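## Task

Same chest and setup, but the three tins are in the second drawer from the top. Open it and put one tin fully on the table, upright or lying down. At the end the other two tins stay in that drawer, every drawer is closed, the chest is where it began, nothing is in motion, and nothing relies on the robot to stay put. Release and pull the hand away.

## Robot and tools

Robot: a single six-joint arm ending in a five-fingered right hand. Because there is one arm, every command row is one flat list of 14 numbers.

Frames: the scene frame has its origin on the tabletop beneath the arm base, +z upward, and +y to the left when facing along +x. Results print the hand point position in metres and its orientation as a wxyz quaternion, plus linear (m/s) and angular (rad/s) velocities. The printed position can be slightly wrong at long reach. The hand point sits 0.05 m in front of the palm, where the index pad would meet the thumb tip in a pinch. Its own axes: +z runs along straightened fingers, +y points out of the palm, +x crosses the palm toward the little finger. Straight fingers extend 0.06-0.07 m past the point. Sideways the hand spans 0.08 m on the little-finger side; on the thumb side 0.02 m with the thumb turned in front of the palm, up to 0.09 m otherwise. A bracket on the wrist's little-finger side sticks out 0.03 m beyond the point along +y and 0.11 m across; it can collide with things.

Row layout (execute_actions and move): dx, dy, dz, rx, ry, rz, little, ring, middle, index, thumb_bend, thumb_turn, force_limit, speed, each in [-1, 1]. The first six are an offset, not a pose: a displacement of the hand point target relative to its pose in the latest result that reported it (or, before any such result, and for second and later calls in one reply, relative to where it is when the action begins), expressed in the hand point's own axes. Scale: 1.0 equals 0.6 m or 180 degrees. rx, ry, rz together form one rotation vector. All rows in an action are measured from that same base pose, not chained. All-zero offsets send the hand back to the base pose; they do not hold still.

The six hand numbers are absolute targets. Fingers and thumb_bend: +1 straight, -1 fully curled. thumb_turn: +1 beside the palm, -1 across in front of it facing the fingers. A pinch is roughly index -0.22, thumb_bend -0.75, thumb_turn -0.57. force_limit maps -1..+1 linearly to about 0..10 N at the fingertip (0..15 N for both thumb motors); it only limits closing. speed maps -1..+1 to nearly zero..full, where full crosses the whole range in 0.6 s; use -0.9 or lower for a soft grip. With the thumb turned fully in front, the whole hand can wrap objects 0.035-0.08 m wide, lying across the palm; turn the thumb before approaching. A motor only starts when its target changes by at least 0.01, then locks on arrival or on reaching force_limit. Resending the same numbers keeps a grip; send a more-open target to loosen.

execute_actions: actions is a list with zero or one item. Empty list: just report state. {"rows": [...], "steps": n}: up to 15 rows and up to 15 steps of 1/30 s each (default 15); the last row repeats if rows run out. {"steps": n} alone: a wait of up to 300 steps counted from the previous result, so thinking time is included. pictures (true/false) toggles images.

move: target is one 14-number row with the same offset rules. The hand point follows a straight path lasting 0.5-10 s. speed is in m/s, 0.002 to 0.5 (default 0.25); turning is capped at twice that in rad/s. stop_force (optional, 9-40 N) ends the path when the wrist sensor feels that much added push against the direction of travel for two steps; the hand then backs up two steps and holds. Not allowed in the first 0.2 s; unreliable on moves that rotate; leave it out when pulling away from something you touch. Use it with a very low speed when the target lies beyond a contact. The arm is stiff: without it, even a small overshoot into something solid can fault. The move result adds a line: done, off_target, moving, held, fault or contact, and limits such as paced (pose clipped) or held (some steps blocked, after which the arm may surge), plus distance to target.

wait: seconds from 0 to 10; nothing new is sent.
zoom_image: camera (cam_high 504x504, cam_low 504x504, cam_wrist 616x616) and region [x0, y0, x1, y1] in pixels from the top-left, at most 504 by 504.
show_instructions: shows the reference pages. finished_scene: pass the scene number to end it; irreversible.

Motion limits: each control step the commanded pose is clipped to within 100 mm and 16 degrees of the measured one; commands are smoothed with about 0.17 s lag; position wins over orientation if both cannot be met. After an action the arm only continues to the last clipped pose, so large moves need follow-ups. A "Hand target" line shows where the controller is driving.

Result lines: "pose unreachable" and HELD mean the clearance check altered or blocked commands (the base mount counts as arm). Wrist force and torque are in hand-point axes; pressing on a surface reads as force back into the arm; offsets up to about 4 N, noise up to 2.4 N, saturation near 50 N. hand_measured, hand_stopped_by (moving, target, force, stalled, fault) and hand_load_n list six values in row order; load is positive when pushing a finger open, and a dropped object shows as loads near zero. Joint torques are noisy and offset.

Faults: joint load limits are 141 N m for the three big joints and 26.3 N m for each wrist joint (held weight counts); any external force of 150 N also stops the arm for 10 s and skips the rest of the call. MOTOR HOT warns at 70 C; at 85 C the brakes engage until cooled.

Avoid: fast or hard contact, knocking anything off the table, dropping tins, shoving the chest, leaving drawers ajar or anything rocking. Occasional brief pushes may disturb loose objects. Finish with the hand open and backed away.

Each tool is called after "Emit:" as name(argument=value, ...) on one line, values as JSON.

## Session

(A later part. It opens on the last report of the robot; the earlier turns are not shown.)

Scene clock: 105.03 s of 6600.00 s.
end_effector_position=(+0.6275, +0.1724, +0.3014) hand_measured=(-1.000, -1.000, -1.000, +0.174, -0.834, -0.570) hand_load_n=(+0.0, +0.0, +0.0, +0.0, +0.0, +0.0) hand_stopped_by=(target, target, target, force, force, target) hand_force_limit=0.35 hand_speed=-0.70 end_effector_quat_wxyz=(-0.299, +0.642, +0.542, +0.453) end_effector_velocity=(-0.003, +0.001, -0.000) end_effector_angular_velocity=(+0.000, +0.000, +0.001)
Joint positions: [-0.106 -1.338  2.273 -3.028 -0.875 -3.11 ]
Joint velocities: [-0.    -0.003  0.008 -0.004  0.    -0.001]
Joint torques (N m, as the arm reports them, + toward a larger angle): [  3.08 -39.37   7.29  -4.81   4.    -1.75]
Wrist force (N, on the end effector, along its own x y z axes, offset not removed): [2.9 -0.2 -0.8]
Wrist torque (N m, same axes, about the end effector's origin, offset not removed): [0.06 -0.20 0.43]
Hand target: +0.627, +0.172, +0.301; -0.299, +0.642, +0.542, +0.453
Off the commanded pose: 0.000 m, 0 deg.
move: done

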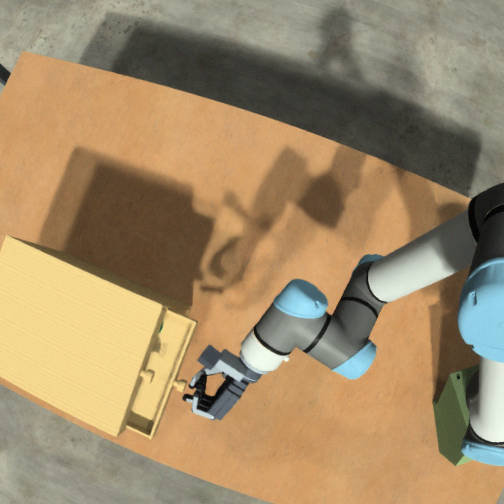

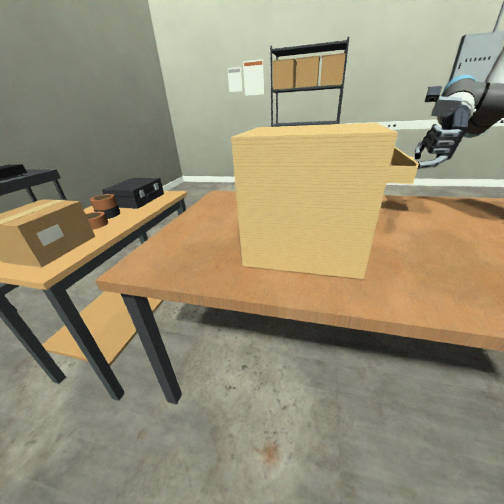

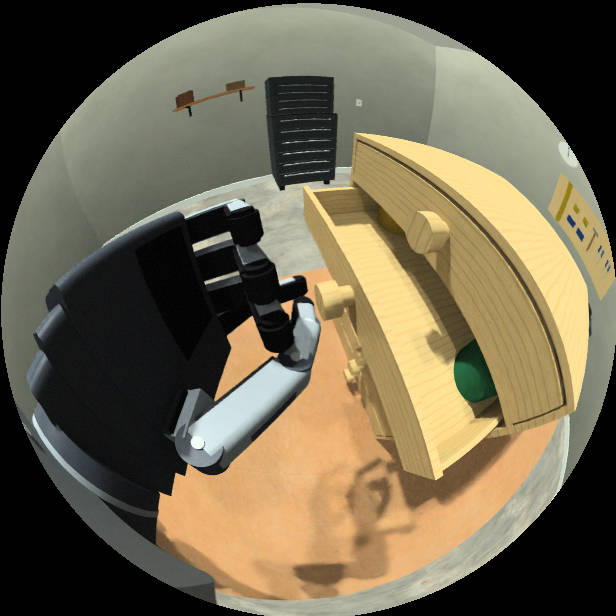

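Emit:
zoom_image(camera="cam_high", region=[110, 290, 260, 440])

Emit:
zoom_image(camera="cam_wrist", region=[240, 180, 540, 480])

Region (110, 290, 260, 440) of cam_high's 504x504 image, scaled by 3.360, with more detail than that image has.

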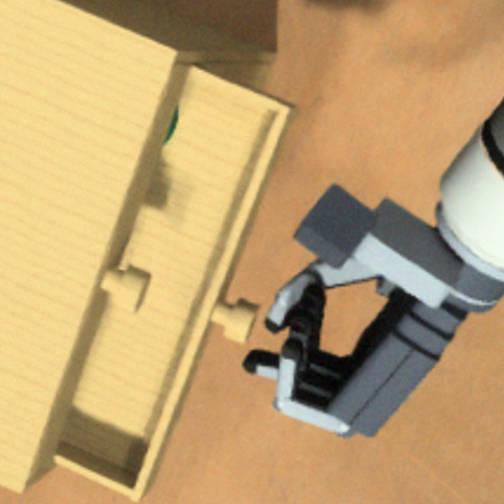

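Region (240, 180, 540, 480) of cam_wrist's 616x616 image, scaled by 1.680, with more detail than that image has.

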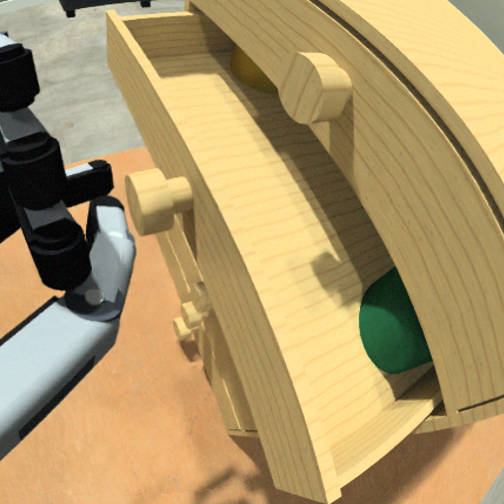

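Emit:
execute_actions(actions=[{"rows":[[0,0,0,0,0,0,-1,-1,-1,0.5,-0.6,-0.57,0.5,0.3]],"steps":8}], pictures=false)

Emit:
move(target=[-0.0042,0.0411,0.0021,0,0,0,-1,-1,-1,0.5,-0.6,-0.57,0.5,0.3], speed=0.03, stop_force=9)

Emit:
zoom_image(camera="cam_wrist", region=[220, 180, 440, 400])

Emit:
zoom_image(camera="cam_high", region=[140, 330, 240, 430])

Scene clock: 112.97 s of 6600.00 s.
end_effector_position=(+0.6275, +0.1723, +0.3015) hand_measured=(-1.000, -1.000, -1.000, +0.496, -0.610, -0.570) hand_load_n=(+0.0, +0.0, +0.0, +0.0, +0.0, +0.0) hand_stopped_by=(target, target, target, moving, moving, target) hand_force_limit=0.50 hand_speed=0.30 end_effector_quat_wxyz=(-0.299, +0.642, +0.542, +0.454) end_effector_velocity=(+0.002, -0.001, +0.001) end_effector_angular_velocity=(-0.001, -0.003, -0.001)
Joint positions: [-0.106 -1.338  2.273 -3.028 -0.875 -3.11 ]
Joint velocities: [ 0.    -0.    -0.005  0.002 -0.    -0.   ]
Joint torques (N m, as the arm reports them, + toward a larger angle): [  8.94 -21.1  -21.39  -0.36   3.01  -0.13]
Wrist force (N, on the end effector, along its own x y z axes, offset not removed): [0.8 1.3 0.2]
Wrist torque (N m, same axes, about the end effector's origin, offset not removed): [0.10 0.22 0.39]
Hand target: +0.628, +0.172, +0.301; -0.299, +0.642, +0.542, +0.453
Off the commanded pose: 0.000 m, 0 deg.
Steps of this call (steps 1 to 90: nothing new was sent; then 4.67 s passed at rest; steps 91 to 98: all 8 steps of this action). Readings (end_effector_position | what the end effector reports):
91: (+0.6273, +0.1724, +0.3014) | hand_measured=(-1.000, -1.000, -1.000, +0.174, -0.834, -0.570) hand_load_n=(+0.0, +0.0, +0.0, +0.0, +0.0, +0.0) hand_stopped_by=(target, target, target, moving, moving, target) hand_force_limit=0.50 hand_speed=0.30
92: (+0.6273, +0.1724, +0.3014) | hand_measured=(-1.000, -1.000, -1.000, +0.174, -0.834, -0.570) hand_load_n=(+0.0, +0.0, +0.0, +0.0, +0.0, +0.0) hand_stopped_by=(target, target, target, moving, moving, target) hand_force_limit=0.50 hand_speed=0.30
94: (+0.6273, +0.1724, +0.3015) | hand_measured=(-1.000, -1.000, -1.000, +0.238, -0.794, -0.570) hand_load_n=(+0.0, +0.0, +0.0, +0.5, +0.0, +0.0) hand_stopped_by=(target, target, target, moving, moving, target) hand_force_limit=0.50 hand_speed=0.30
98: the state above

Scene clock: 114.37 s of 6600.00 s.
end_effector_position=(+0.6514, +0.1666, +0.3014) hand_measured=(-1.000, -1.000, -1.000, +0.500, -0.600, -0.570) hand_load_n=(+0.0, +0.0, +0.0, +0.0, -0.5, +0.0) hand_stopped_by=(target, target, target, target, target, target) hand_force_limit=0.50 hand_speed=0.30 end_effector_quat_wxyz=(-0.299, +0.642, +0.542, +0.454) end_effector_velocity=(+0.003, -0.001, +0.000) end_effector_angular_velocity=(+0.000, +0.000, -0.000)
Joint positions: [-0.11  -1.321  2.208 -2.978 -0.873 -3.115]
Joint velocities: [ 0.     0.002 -0.008  0.006  0.     0.   ]
Joint torques (N m, as the arm reports them, + toward a larger angle): [  4.13 -17.   -24.12  -0.6    3.88  -1.69]
Wrist force (N, on the end effector, along its own x y z axes, offset not removed): [2.9 1.4 0.9]
Wrist torque (N m, same axes, about the end effector's origin, offset not removed): [0.19 -0.14 0.50]
Hand target: +0.652, +0.167, +0.301; -0.299, +0.642, +0.542, +0.454
Off the commanded pose: 0.000 m, 0 deg.
move: done

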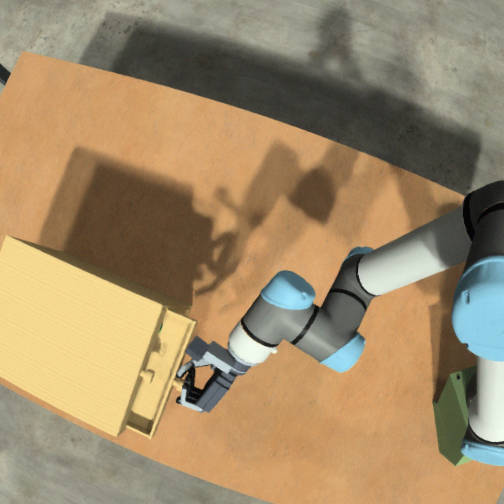

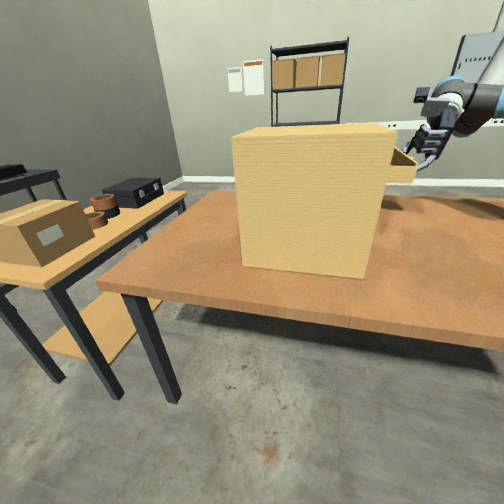

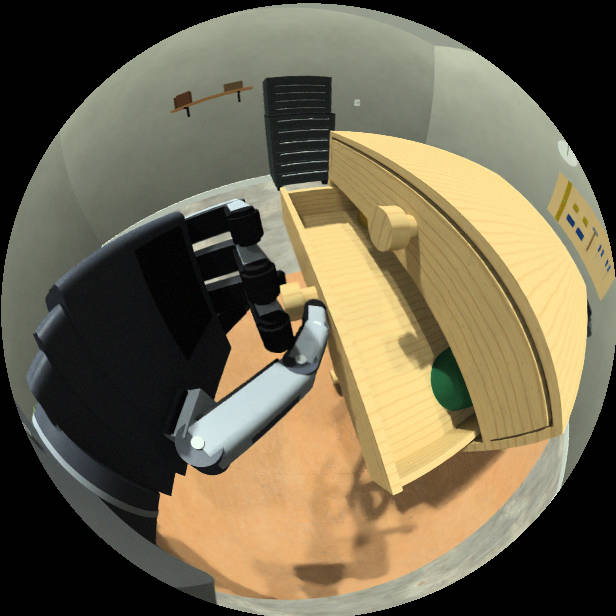

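Region (220, 180, 440, 400) of cam_wrist's 616x616 image, scaled by 2.291, with more detail than that image has.

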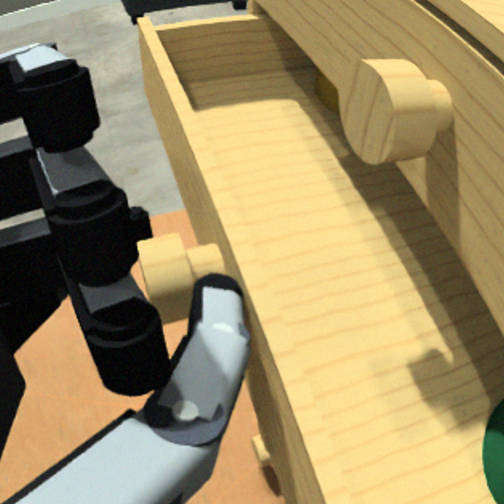

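Region (140, 330, 240, 430) of cam_high's 504x504 image, scaled by 5.040, with more detail than that image has.

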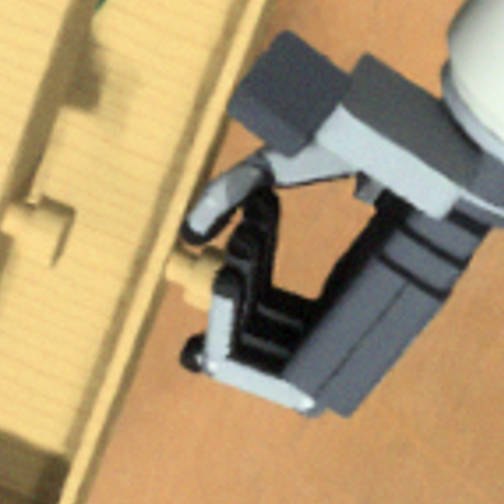

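Emit:
execute_actions(actions=[{"rows":[[0.0014,-0.0008,0.003,0,0,0,-1,-1,-1,0,-1,-0.57,0.5,-0.6]],"steps":15}], pictures=false)

Emit:
wait(seconds=0.4)

Emit:
zoom_image(camera="cam_wrist", region=[220, 180, 440, 400])

Scene clock: 116.90 s of 6600.00 s.
end_effector_position=(+0.6514, +0.1686, +0.3013) hand_measured=(-1.000, -1.000, -1.000, +0.236, -0.766, -0.570) hand_load_n=(+0.0, +0.0, +0.0, +0.0, +0.5, +0.0) hand_stopped_by=(target, target, target, moving, moving, target) hand_force_limit=0.50 hand_speed=-0.60 end_effector_quat_wxyz=(-0.299, +0.642, +0.542, +0.454) end_effector_velocity=(-0.001, +0.001, -0.000) end_effector_angular_velocity=(+0.001, +0.001, +0.002)
Joint positions: [-0.106 -1.317  2.207 -2.984 -0.875 -3.11 ]
Joint velocities: [ 0.002  0.001  0.001  0.    -0.     0.001]
Joint torques (N m, as the arm reports them, + toward a larger angle): [ 27.47 -18.08 -23.2   -4.92  -1.38   1.44]
Wrist force (N, on the end effector, along its own x y z axes, offset not removed): [-1.0 1.1 2.5]
Wrist torque (N m, same axes, about the end effector's origin, offset not removed): [0.01 0.39 0.20]
Hand target: +0.651, +0.169, +0.301; -0.299, +0.642, +0.542, +0.454
Off the commanded pose: 0.000 m, 0 deg.
Steps of this call (steps 1 to 61: nothing new was sent; steps 62 to 76: all 15 steps of this action). Readings (end_effector_position | what the end effector reports):
62: (+0.6517, +0.1666, +0.3013) | hand_measured=(-1.000, -1.000, -1.000, +0.500, -0.600, -0.570) hand_load_n=(+0.0, +0.0, +0.0, +0.0, -0.5, +0.0) hand_stopped_by=(target, target, target, moving, moving, target) hand_force_limit=0.50 hand_speed=-0.60
63: (+0.6517, +0.1669, +0.3013) | hand_measured=(-1.000, -1.000, -1.000, +0.500, -0.600, -0.570) hand_load_n=(+0.0, +0.0, +0.0, +0.0, -0.5, +0.0) hand_stopped_by=(target, target, target, moving, moving, target) hand_force_limit=0.50 hand_speed=-0.60
65: (+0.6516, +0.1675, +0.3012) | hand_measured=(-1.000, -1.000, -1.000, +0.480, -0.612, -0.570) hand_load_n=(+0.0, +0.0, +0.0, +0.0, +0.0, +0.0) hand_stopped_by=(target, target, target, moving, moving, target) hand_force_limit=0.50 hand_speed=-0.60
69: (+0.6515, +0.1682, +0.3013) | hand_measured=(-1.000, -1.000, -1.000, +0.390, -0.668, -0.570) hand_load_n=(+0.0, +0.0, +0.0, +0.0, +0.0, +0.0) hand_stopped_by=(target, target, target, moving, moving, target) hand_force_limit=0.50 hand_speed=-0.60
76: the state above

Scene clock: 117.30 s of 6600.00 s.
end_effector_position=(+0.6514, +0.1687, +0.3013) hand_measured=(-1.000, -1.000, -1.000, +0.172, -0.860, -0.570) hand_load_n=(+0.0, +0.0, +0.0, +11.5, +11.0, +0.0) hand_stopped_by=(target, target, target, force, force, target) hand_force_limit=0.50 hand_speed=-0.60 end_effector_quat_wxyz=(-0.299, +0.642, +0.542, +0.454) end_effector_velocity=(+0.000, +0.000, +0.001) end_effector_angular_velocity=(+0.000, -0.001, +0.001)
Joint positions: [-0.106 -1.317  2.207 -2.984 -0.875 -3.11 ]
Joint velocities: [ 0.001 -0.    -0.001  0.    -0.    -0.001]
Joint torques (N m, as the arm reports them, + toward a larger angle): [ 30.22 -19.66 -22.35  -5.    -0.84   1.54]
Wrist force (N, on the end effector, along its own x y z axes, offset not removed): [-2.0 0.6 -1.7]
Wrist torque (N m, same axes, about the end effector's origin, offset not removed): [0.40 0.39 0.38]
Hand target: +0.651, +0.169, +0.301; -0.299, +0.642, +0.542, +0.454
Off the commanded pose: 0.000 m, 0 deg.
Steps of this call (steps 1 to 12: nothing new was sent). Readings (end_effector_position | what the end effector reports):
1: (+0.6514, +0.1686, +0.3013) | hand_measured=(-1.000, -1.000, -1.000, +0.214, -0.780, -0.570) hand_load_n=(+0.0, +0.0, +0.0, +1.5, +1.0, +0.0) hand_stopped_by=(target, target, target, moving, moving, target) hand_force_limit=0.50 hand_speed=-0.60
2: (+0.6514, +0.1686, +0.3013) | hand_measured=(-1.000, -1.000, -1.000, +0.192, -0.792, -0.570) hand_load_n=(+0.0, +0.0, +0.0, +4.5, +4.0, +0.0) hand_stopped_by=(target, target, target, moving, moving, target) hand_force_limit=0.50 hand_speed=-0.60
4: (+0.6514, +0.1686, +0.3013) | hand_measured=(-1.000, -1.000, -1.000, +0.172, -0.814, -0.570) hand_load_n=(+0.0, +0.0, +0.0, +9.0, +9.0, -0.5) hand_stopped_by=(target, target, target, force, moving, target) hand_force_limit=0.50 hand_speed=-0.60
8: (+0.6514, +0.1687, +0.3013) | hand_measured=(-1.000, -1.000, -1.000, +0.172, -0.866, -0.570) hand_load_n=(+0.0, +0.0, +0.0, +11.5, +12.0, +0.0) hand_stopped_by=(target, target, target, force, force, target) hand_force_limit=0.50 hand_speed=-0.60
12: the state above

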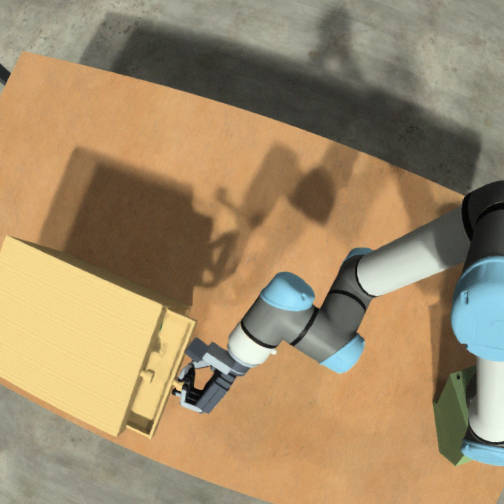

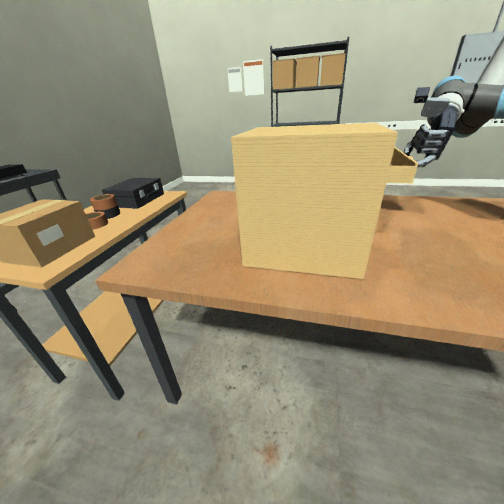

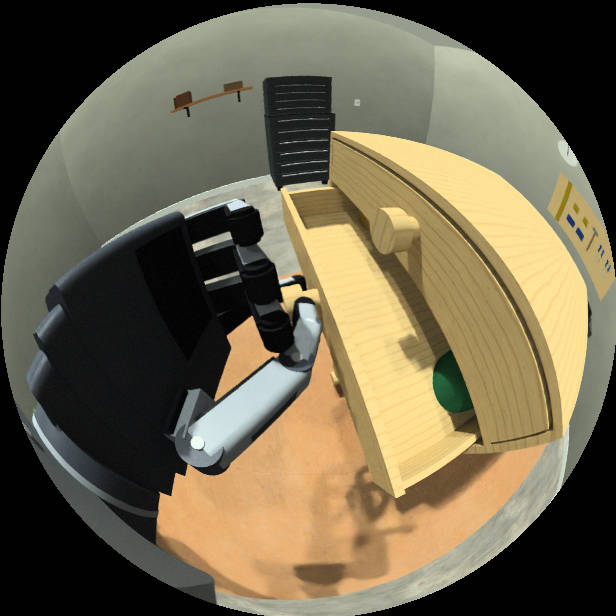

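Region (220, 180, 440, 400) of cam_wrist's 616x616 image, scaled by 2.291, with more detail than that image has.

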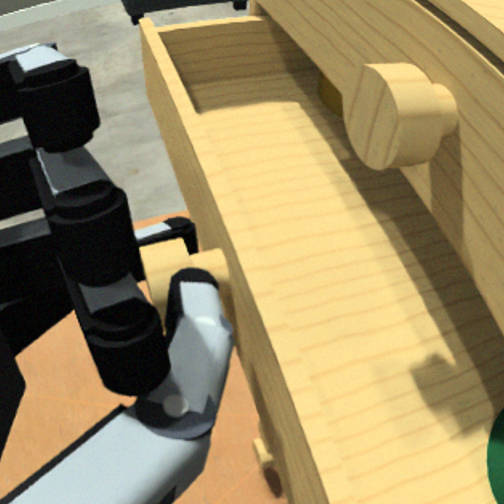

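Emit:
move(target=[0.0009,-0.1454,-0.037,0,0,0,-1,-1,-1,0,-1,-0.57,0.5,-0.6], speed=0.025, stop_force=20)

Scene clock: 122.23 s of 6600.00 s.
end_effector_position=(+0.5617, +0.1700, +0.3015) hand_measured=(-1.000, -1.000, -1.000, +0.172, -0.860, -0.570) hand_load_n=(+0.0, +0.0, +0.0, +11.5, +11.0, +0.0) hand_stopped_by=(target, target, target, force, force, target) hand_force_limit=0.50 hand_speed=-0.60 end_effector_quat_wxyz=(-0.299, +0.642, +0.542, +0.454) end_effector_velocity=(-0.002, -0.001, -0.000) end_effector_angular_velocity=(-0.000, +0.000, -0.002)
Joint positions: [-0.139 -1.417  2.458 -3.11  -0.859 -3.148]
Joint velocities: [-0.002 -0.003  0.006 -0.003  0.001 -0.001]
Joint torques (N m, as the arm reports them, + toward a larger angle): [  1.72 -35.75   9.69  -4.74   4.28  -1.83]
Wrist force (N, on the end effector, along its own x y z axes, offset not removed): [0.8 0.3 2.4]
Wrist torque (N m, same axes, about the end effector's origin, offset not removed): [-0.10 -0.07 0.45]
Hand target: +0.561, +0.170, +0.301; -0.299, +0.642, +0.542, +0.454
Off the commanded pose: 0.000 m, 0 deg.
move: done

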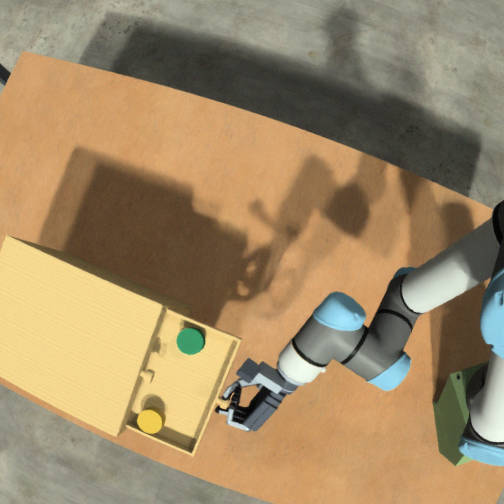

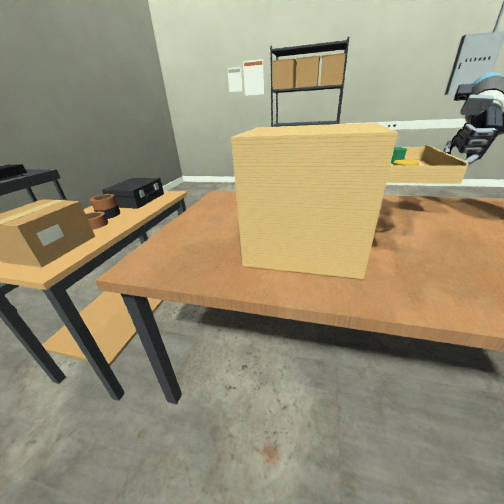

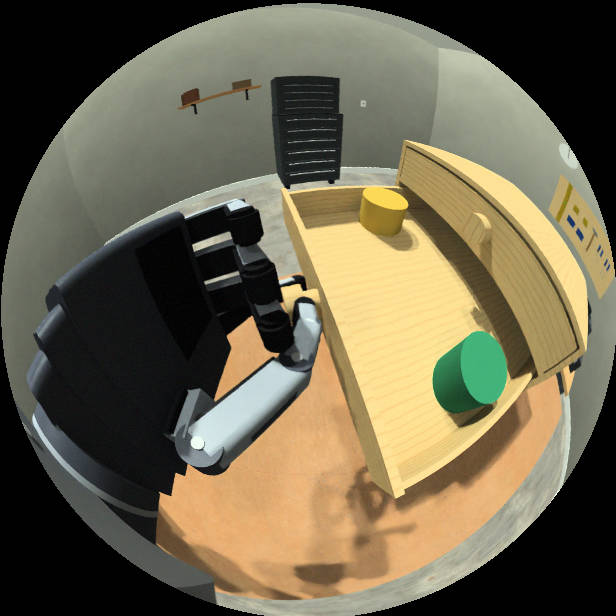

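Emit:
move(target=[0.0004,-0.0646,-0.0164,0,0,0,-1,-1,-1,0,-1,-0.57,0.5,-0.6], speed=0.03, stop_force=20)

Emit:
zoom_image(camera="cam_high", region=[120, 280, 320, 480])

Scene clock: 127.63 s of 6600.00 s.
end_effector_position=(+0.5220, +0.1707, +0.3015) hand_measured=(-1.000, -1.000, -1.000, +0.172, -0.860, -0.570) hand_load_n=(+0.0, +0.0, +0.0, +11.5, +11.0, +0.0) hand_stopped_by=(target, target, target, force, force, target) hand_force_limit=0.50 hand_speed=-0.60 end_effector_quat_wxyz=(-0.299, +0.642, +0.542, +0.454) end_effector_velocity=(-0.002, -0.001, +0.000) end_effector_angular_velocity=(-0.000, -0.001, -0.002)
Joint positions: [-0.159 -1.458  2.567 -3.163 -0.849 -3.171]
Joint velocities: [-0.003 -0.003  0.006 -0.003  0.001 -0.002]
Joint torques (N m, as the arm reports them, + toward a larger angle): [ -0.56 -33.16  10.86  -4.96   4.28  -1.8 ]
Wrist force (N, on the end effector, along its own x y z axes, offset not removed): [-0.1 2.0 0.7]
Wrist torque (N m, same axes, about the end effector's origin, offset not removed): [0.42 0.13 0.36]
Hand target: +0.522, +0.171, +0.302; -0.299, +0.642, +0.542, +0.454
Off the commanded pose: 0.000 m, 0 deg.
After step 90, 0.73 s passed at rest.
move: done

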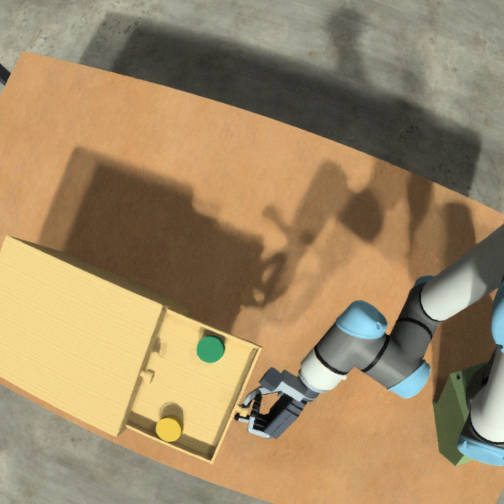

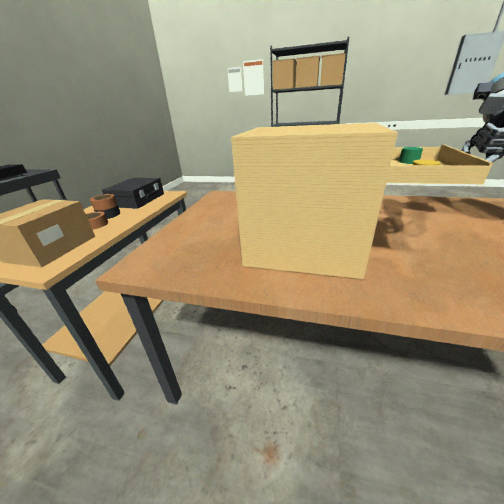

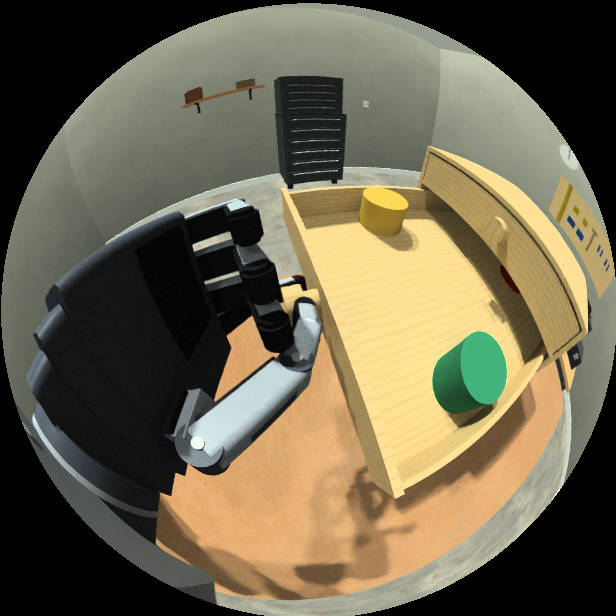

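Region (120, 280, 320, 480) of cam_high's 504x504 image, scaled by 2.520, with more detail than that image has.

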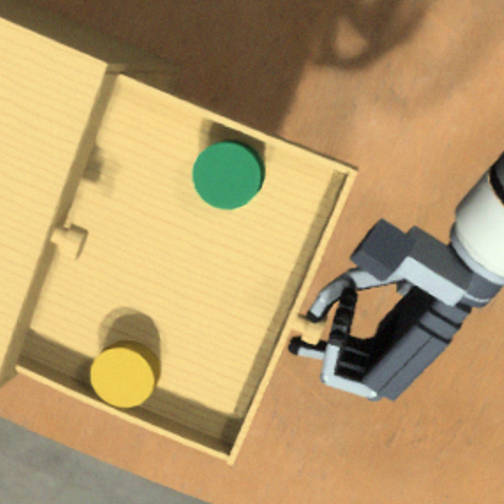

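Emit:
execute_actions(actions=[{"rows":[[0,0,0,0,0,0,-1,-1,-1,0.55,-0.6,-0.57,0.3,0.3]],"steps":10}], pictures=false)

Emit:
move(target=[0,-0.0563,-0.0151,0,0,0,-1,-1,-1,0.55,-0.6,-0.57,0.3,0.3], speed=0.06)

Emit:
move(target=[0.1661,0.0201,-0.075,0,0,0,-1,-1,-1,0.55,-0.6,-0.57,0.3,0.3], speed=0.2)

Emit:
move(target=[-0.0628,0.2473,-0.0667,-0.2261,0.1257,0.6291,-1,-1,-1,0.55,-0.1,-0.57,0.3,0.3], speed=0.4)

Scene clock: 146.63 s of 6600.00 s.
end_effector_position=(+0.5220, +0.1705, +0.3016) hand_measured=(-1.000, -1.000, -1.000, +0.550, -0.600, -0.570) hand_load_n=(+0.0, +0.0, +0.0, +0.0, +0.0, +0.0) hand_stopped_by=(target, target, target, moving, moving, target) hand_force_limit=0.30 hand_speed=0.30 end_effector_quat_wxyz=(-0.299, +0.642, +0.541, +0.454) end_effector_velocity=(-0.000, +0.000, -0.000) end_effector_angular_velocity=(+0.000, +0.002, +0.000)
Joint positions: [-0.159 -1.458  2.567 -3.163 -0.849 -3.171]
Joint velocities: [-0.     0.     0.     0.001  0.     0.001]
Joint torques (N m, as the arm reports them, + toward a larger angle): [ 18.67 -11.1  -19.45  -0.67   1.08   1.51]
Wrist force (N, on the end effector, along its own x y z axes, offset not removed): [3.5 2.0 1.2]
Wrist torque (N m, same axes, about the end effector's origin, offset not removed): [0.23 -0.21 0.44]
Hand target: +0.522, +0.171, +0.302; -0.299, +0.642, +0.542, +0.454
Off the commanded pose: 0.000 m, 0 deg.
Steps of this call (steps 1 to 90: nothing new was sent; then 15.67 s passed at rest; steps 91 to 100: all 10 steps of this action). Readings (end_effector_position | what the end effector reports):
91: (+0.5217, +0.1707, +0.3015) | hand_measured=(-1.000, -1.000, -1.000, +0.172, -0.860, -0.570) hand_load_n=(+0.0, +0.0, +0.0, +11.5, +11.0, +0.0) hand_stopped_by=(target, target, target, moving, moving, target) hand_force_limit=0.30 hand_speed=0.30
92: (+0.5217, +0.1707, +0.3015) | hand_measured=(-1.000, -1.000, -1.000, +0.172, -0.860, -0.570) hand_load_n=(+0.0, +0.0, +0.0, +11.5, +11.0, +0.0) hand_stopped_by=(target, target, target, moving, moving, target) hand_force_limit=0.30 hand_speed=0.30
94: (+0.5217, +0.1706, +0.3016) | hand_measured=(-1.000, -1.000, -1.000, +0.236, -0.826, -0.570) hand_load_n=(+0.0, +0.0, +0.0, +0.5, +0.0, +0.0) hand_stopped_by=(target, target, target, moving, moving, target) hand_force_limit=0.30 hand_speed=0.30
98: (+0.5220, +0.1705, +0.3016) | hand_measured=(-1.000, -1.000, -1.000, +0.524, -0.644, -0.570) hand_load_n=(+0.0, +0.0, +0.0, +0.5, -1.0, +0.0) hand_stopped_by=(target, target, target, moving, moving, target) hand_force_limit=0.30 hand_speed=0.30
100: the state above

Scene clock: 147.90 s of 6600.00 s.
end_effector_position=(+0.4873, +0.1706, +0.3016) hand_measured=(-1.000, -1.000, -1.000, +0.550, -0.600, -0.570) hand_load_n=(+0.0, +0.0, +0.0, +0.0, +0.0, +0.0) hand_stopped_by=(target, target, target, target, target, target) hand_force_limit=0.30 hand_speed=0.30 end_effector_quat_wxyz=(-0.299, +0.642, +0.541, +0.454) end_effector_velocity=(-0.003, +0.000, +0.000) end_effector_angular_velocity=(+0.000, -0.000, +0.001)
Joint positions: [-0.183 -1.493  2.663 -3.204 -0.838 -3.2  ]
Joint velocities: [-0.002 -0.003  0.007 -0.001  0.001 -0.003]
Joint torques (N m, as the arm reports them, + toward a larger angle): [ -2.   -30.66  12.44  -4.48   3.96  -1.47]
Wrist force (N, on the end effector, along its own x y z axes, offset not removed): [1.9 1.6 0.4]
Wrist torque (N m, same axes, about the end effector's origin, offset not removed): [0.25 0.08 0.47]
Hand target: +0.487, +0.171, +0.302; -0.299, +0.642, +0.541, +0.454
Off the commanded pose: 0.000 m, 0 deg.
move: done

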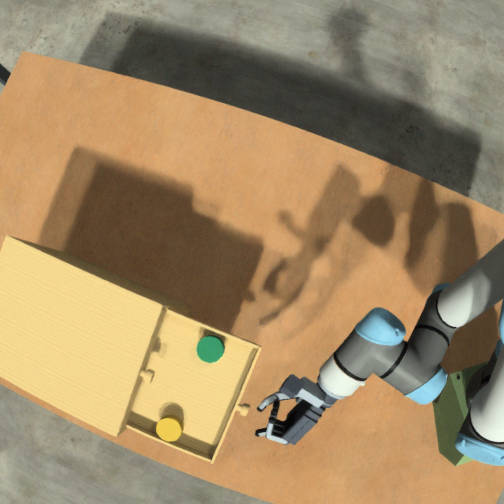

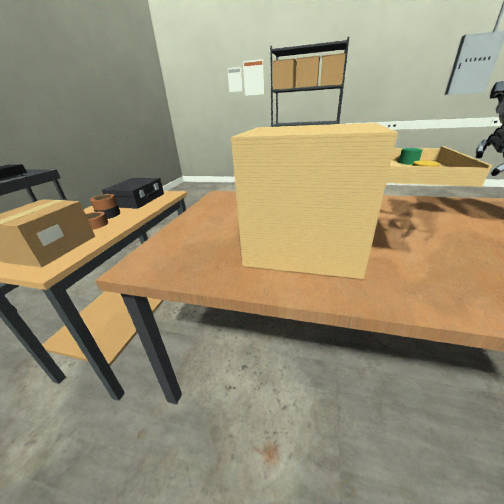

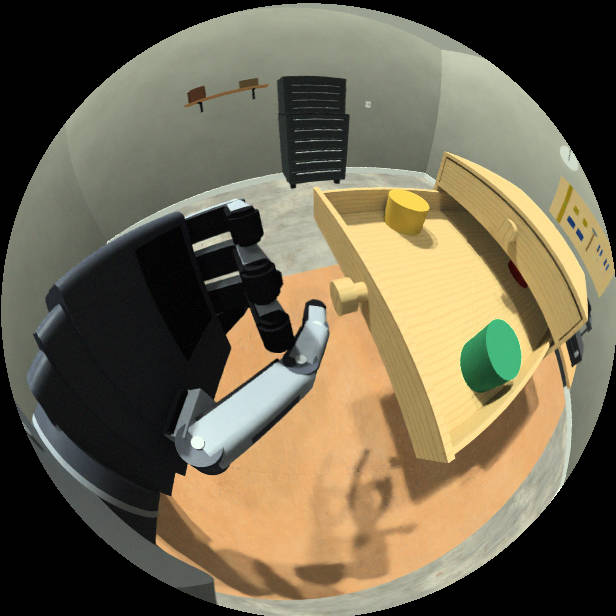

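Scene clock: 149.03 s of 6600.00 s.
end_effector_position=(+0.4875, +0.1707, +0.4113) hand_measured=(-1.000, -1.000, -1.000, +0.550, -0.600, -0.570) hand_load_n=(+0.0, +0.0, +0.0, +0.0, +0.0, +0.0) hand_stopped_by=(target, target, target, target, target, target) hand_force_limit=0.30 hand_speed=0.30 end_effector_quat_wxyz=(-0.299, +0.642, +0.541, +0.454) end_effector_velocity=(-0.000, +0.000, +0.003) end_effector_angular_velocity=(-0.001, +0.003, +0.004)
Joint positions: [-0.007 -1.823  2.574 -2.912 -0.927 -3.002]
Joint velocities: [ 0.005 -0.009 -0.006  0.017 -0.004  0.002]
Joint torques (N m, as the arm reports them, + toward a larger angle): [ 21.18 -25.14 -26.99  -0.57  -1.19   1.58]
Wrist force (N, on the end effector, along its own x y z axes, offset not removed): [-0.4 0.6 0.2]
Wrist torque (N m, same axes, about the end effector's origin, offset not removed): [0.02 0.34 0.25]
Hand target: +0.488, +0.171, +0.412; -0.299, +0.642, +0.542, +0.454
Off the commanded pose: 0.000 m, 0 deg.
move: done

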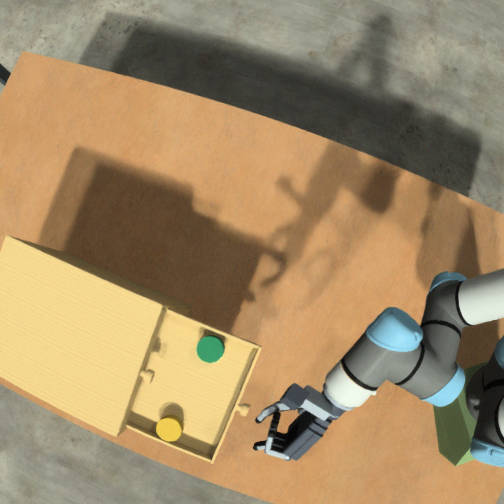

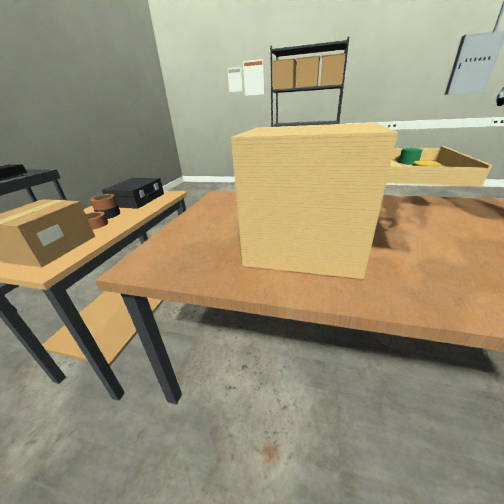

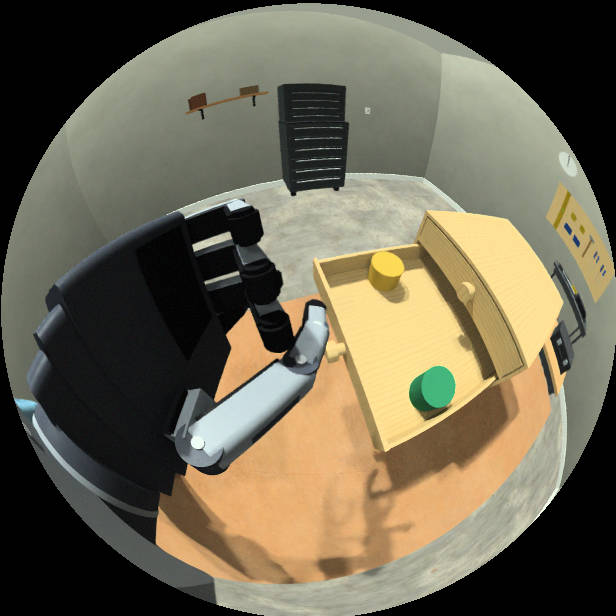

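Scene clock: 152.33 s of 6600.00 s.
end_effector_position=(+0.6203, +0.0847, +0.4097) hand_measured=(-1.000, -1.000, -1.000, +0.550, -0.100, -0.570) hand_load_n=(+0.0, +0.0, +0.0, +0.0, +0.0, +0.0) hand_stopped_by=(target, target, target, target, target, target) hand_force_limit=0.30 hand_speed=0.30 end_effector_quat_wxyz=(-0.412, +0.762, -0.439, +0.238) end_effector_velocity=(-0.000, +0.000, -0.001) end_effector_angular_velocity=(+0.004, +0.011, -0.006)
Joint positions: [ 0.064 -1.564  2.173 -3.298 -1.478 -0.688]
Joint velocities: [ 0.001  0.    -0.002  0.008 -0.005  0.01 ]
Joint torques (N m, as the arm reports them, + toward a larger angle): [ 26.4  -12.75 -29.57  -0.87  -1.89   1.54]
Wrist force (N, on the end effector, along its own x y z axes, offset not removed): [3.0 2.6 -1.4]
Wrist torque (N m, same axes, about the end effector's origin, offset not removed): [0.50 -0.09 0.38]
Hand target: +0.620, +0.085, +0.410; -0.412, +0.761, -0.440, +0.238
Off the commanded pose: 0.000 m, 0 deg.
move: done

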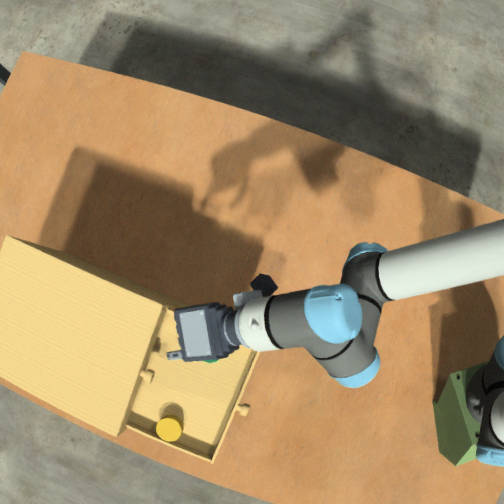

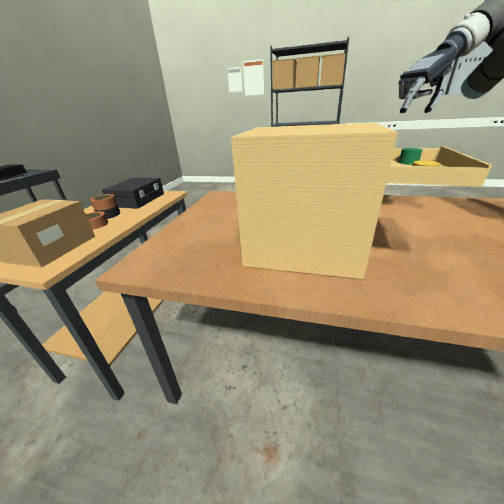

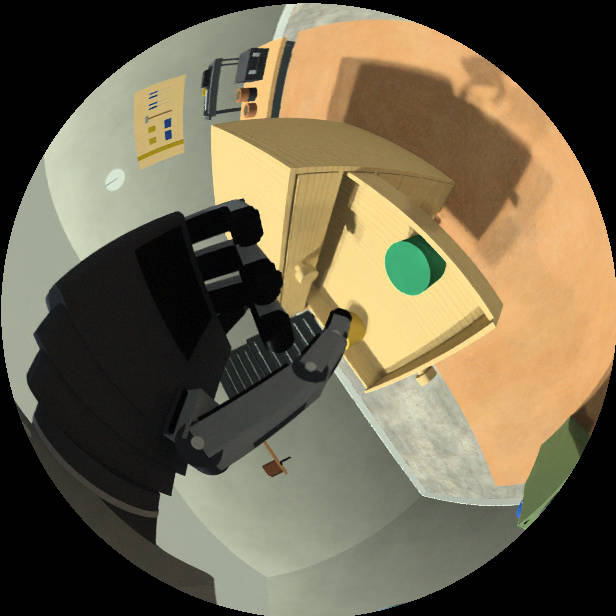

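Emit:
move(target=[0.0047,0.0677,0.0337,0,0,0,-1,-1,-1,0.55,-0.1,-0.57,0.3,0.3], speed=0.08)

Emit:
zoom_image(camera="cam_low", region=[370, 60, 504, 194])

Emit:
zoom_image(camera="cam_high", region=[150, 270, 290, 410])

Scene clock: 157.70 s of 6600.00 s.
end_effector_position=(+0.6172, +0.0797, +0.3649) hand_measured=(-1.000, -1.000, -1.000, +0.550, -0.100, -0.570) hand_load_n=(+0.0, +0.0, +0.0, +0.0, +0.0, +0.0) hand_stopped_by=(target, target, target, target, target, target) hand_force_limit=0.30 hand_speed=0.30 end_effector_quat_wxyz=(-0.412, +0.762, -0.439, +0.238) end_effector_velocity=(+0.001, -0.001, -0.002) end_effector_angular_velocity=(-0.000, -0.002, -0.001)
Joint positions: [-0.005 -1.502  2.225 -3.408 -1.416 -0.719]
Joint velocities: [-0.004  0.005  0.001 -0.008  0.004 -0.002]
Joint torques (N m, as the arm reports them, + toward a larger angle): [  0.86 -14.29   2.45  -4.53   3.    -1.7 ]
Wrist force (N, on the end effector, along its own x y z axes, offset not removed): [0.1 1.5 2.4]
Wrist torque (N m, same axes, about the end effector's origin, offset not removed): [0.18 0.17 0.27]
Hand target: +0.617, +0.080, +0.365; -0.412, +0.762, -0.439, +0.238
Off the commanded pose: 0.000 m, 0 deg.
After step 90, 1.33 s passed at rest.
move: done

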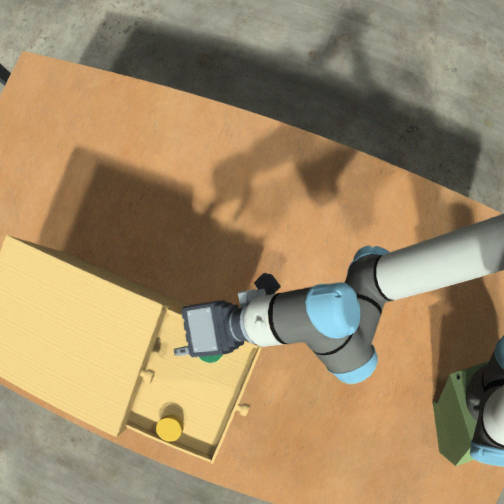

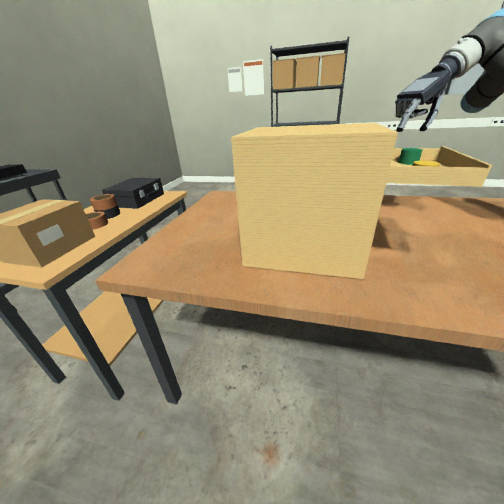

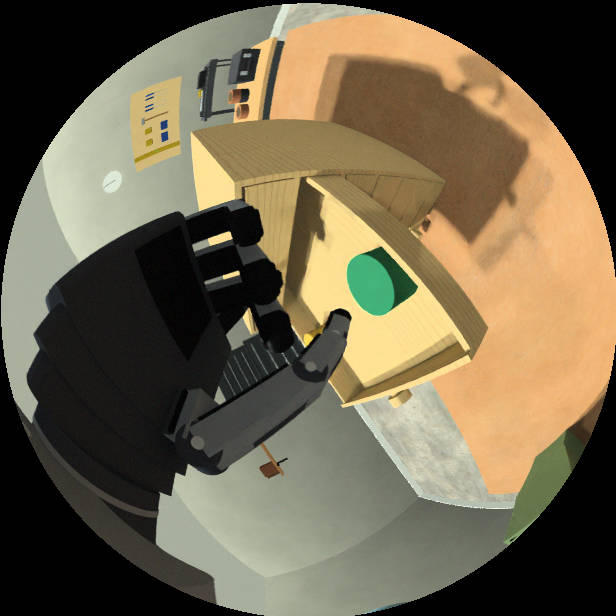

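Region (370, 60, 504, 194) of cam_low's 504x504 image, scaled by 3.761, with more detail than that image has.

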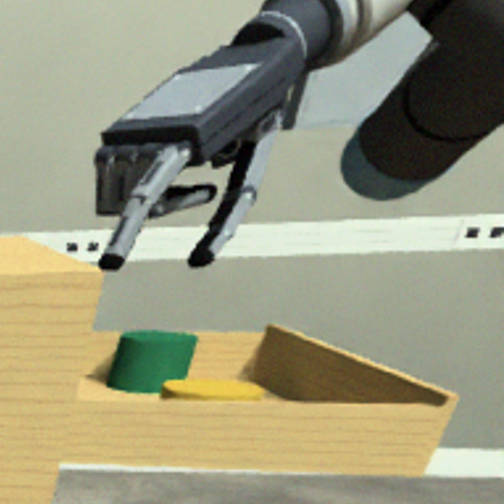

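Region (150, 270, 290, 410) of cam_high's 504x504 image, scaled by 3.600, with more detail than that image has.

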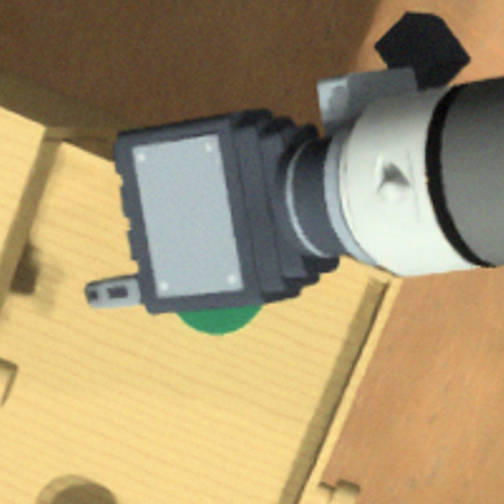

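Emit:
move(target=[0,0.049,0.0318,0,0,0,-1,-1,-1,0.55,-0.1,-0.57,0.3,0.3], speed=0.04, stop_force=9)

Emit:
zoom_image(camera="cam_low", region=[370, 80, 504, 214])

Emit:
zoom_image(camera="cam_wrist", region=[220, 200, 460, 440])

Scene clock: 163.50 s of 6600.00 s.
end_effector_position=(+0.6171, +0.0796, +0.3301) hand_measured=(-1.000, -1.000, -1.000, +0.550, -0.100, -0.570) hand_load_n=(+0.0, +0.0, +0.0, +0.0, +0.0, +0.0) hand_stopped_by=(target, target, target, target, target, target) hand_force_limit=0.30 hand_speed=0.30 end_effector_quat_wxyz=(-0.412, +0.762, -0.439, +0.238) end_effector_velocity=(+0.000, -0.000, -0.003) end_effector_angular_velocity=(+0.000, -0.000, -0.001)
Joint positions: [-0.048 -1.433  2.248 -3.497 -1.377 -0.738]
Joint velocities: [-0.004  0.006  0.001 -0.008  0.003 -0.001]
Joint torques (N m, as the arm reports them, + toward a larger angle): [  2.34 -16.09   4.1   -4.58   3.34  -1.42]
Wrist force (N, on the end effector, along its own x y z axes, offset not removed): [2.6 2.2 2.6]
Wrist torque (N m, same axes, about the end effector's origin, offset not removed): [0.18 -0.18 0.48]
Hand target: +0.617, +0.080, +0.330; -0.412, +0.762, -0.439, +0.238
Off the commanded pose: 0.000 m, 0 deg.
After step 90, 1.57 s passed at rest.
move: done

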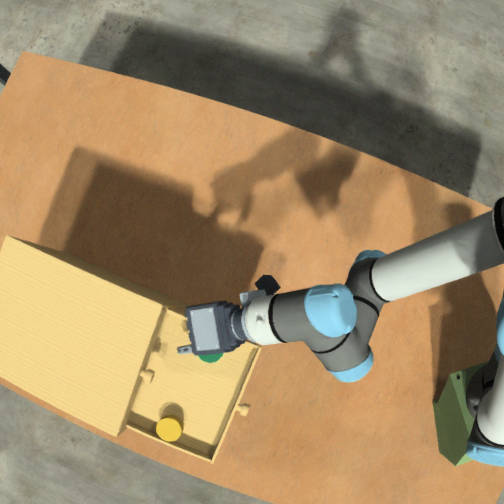

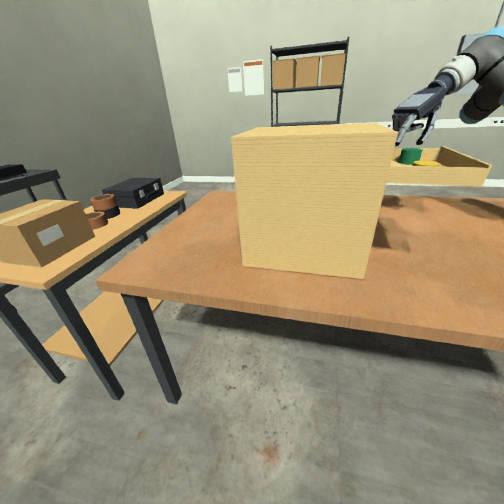

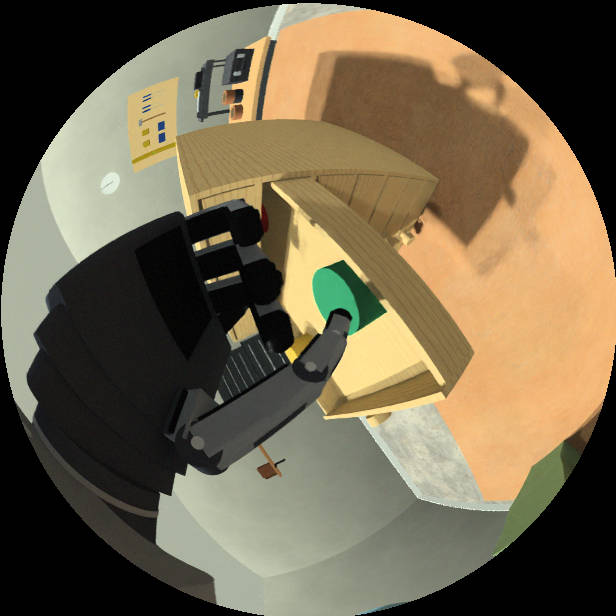

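Region (370, 80, 504, 214) of cam_low's 504x504 image, scaled by 3.761, with more detail than that image has.

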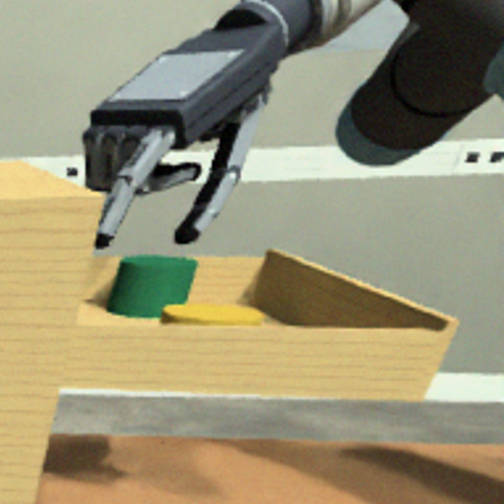

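Region (220, 200, 460, 440) of cam_wrist's 616x616 image, scaled by 2.100, with more detail than that image has.

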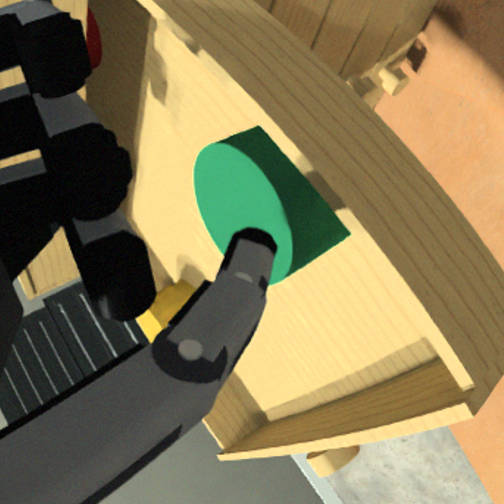

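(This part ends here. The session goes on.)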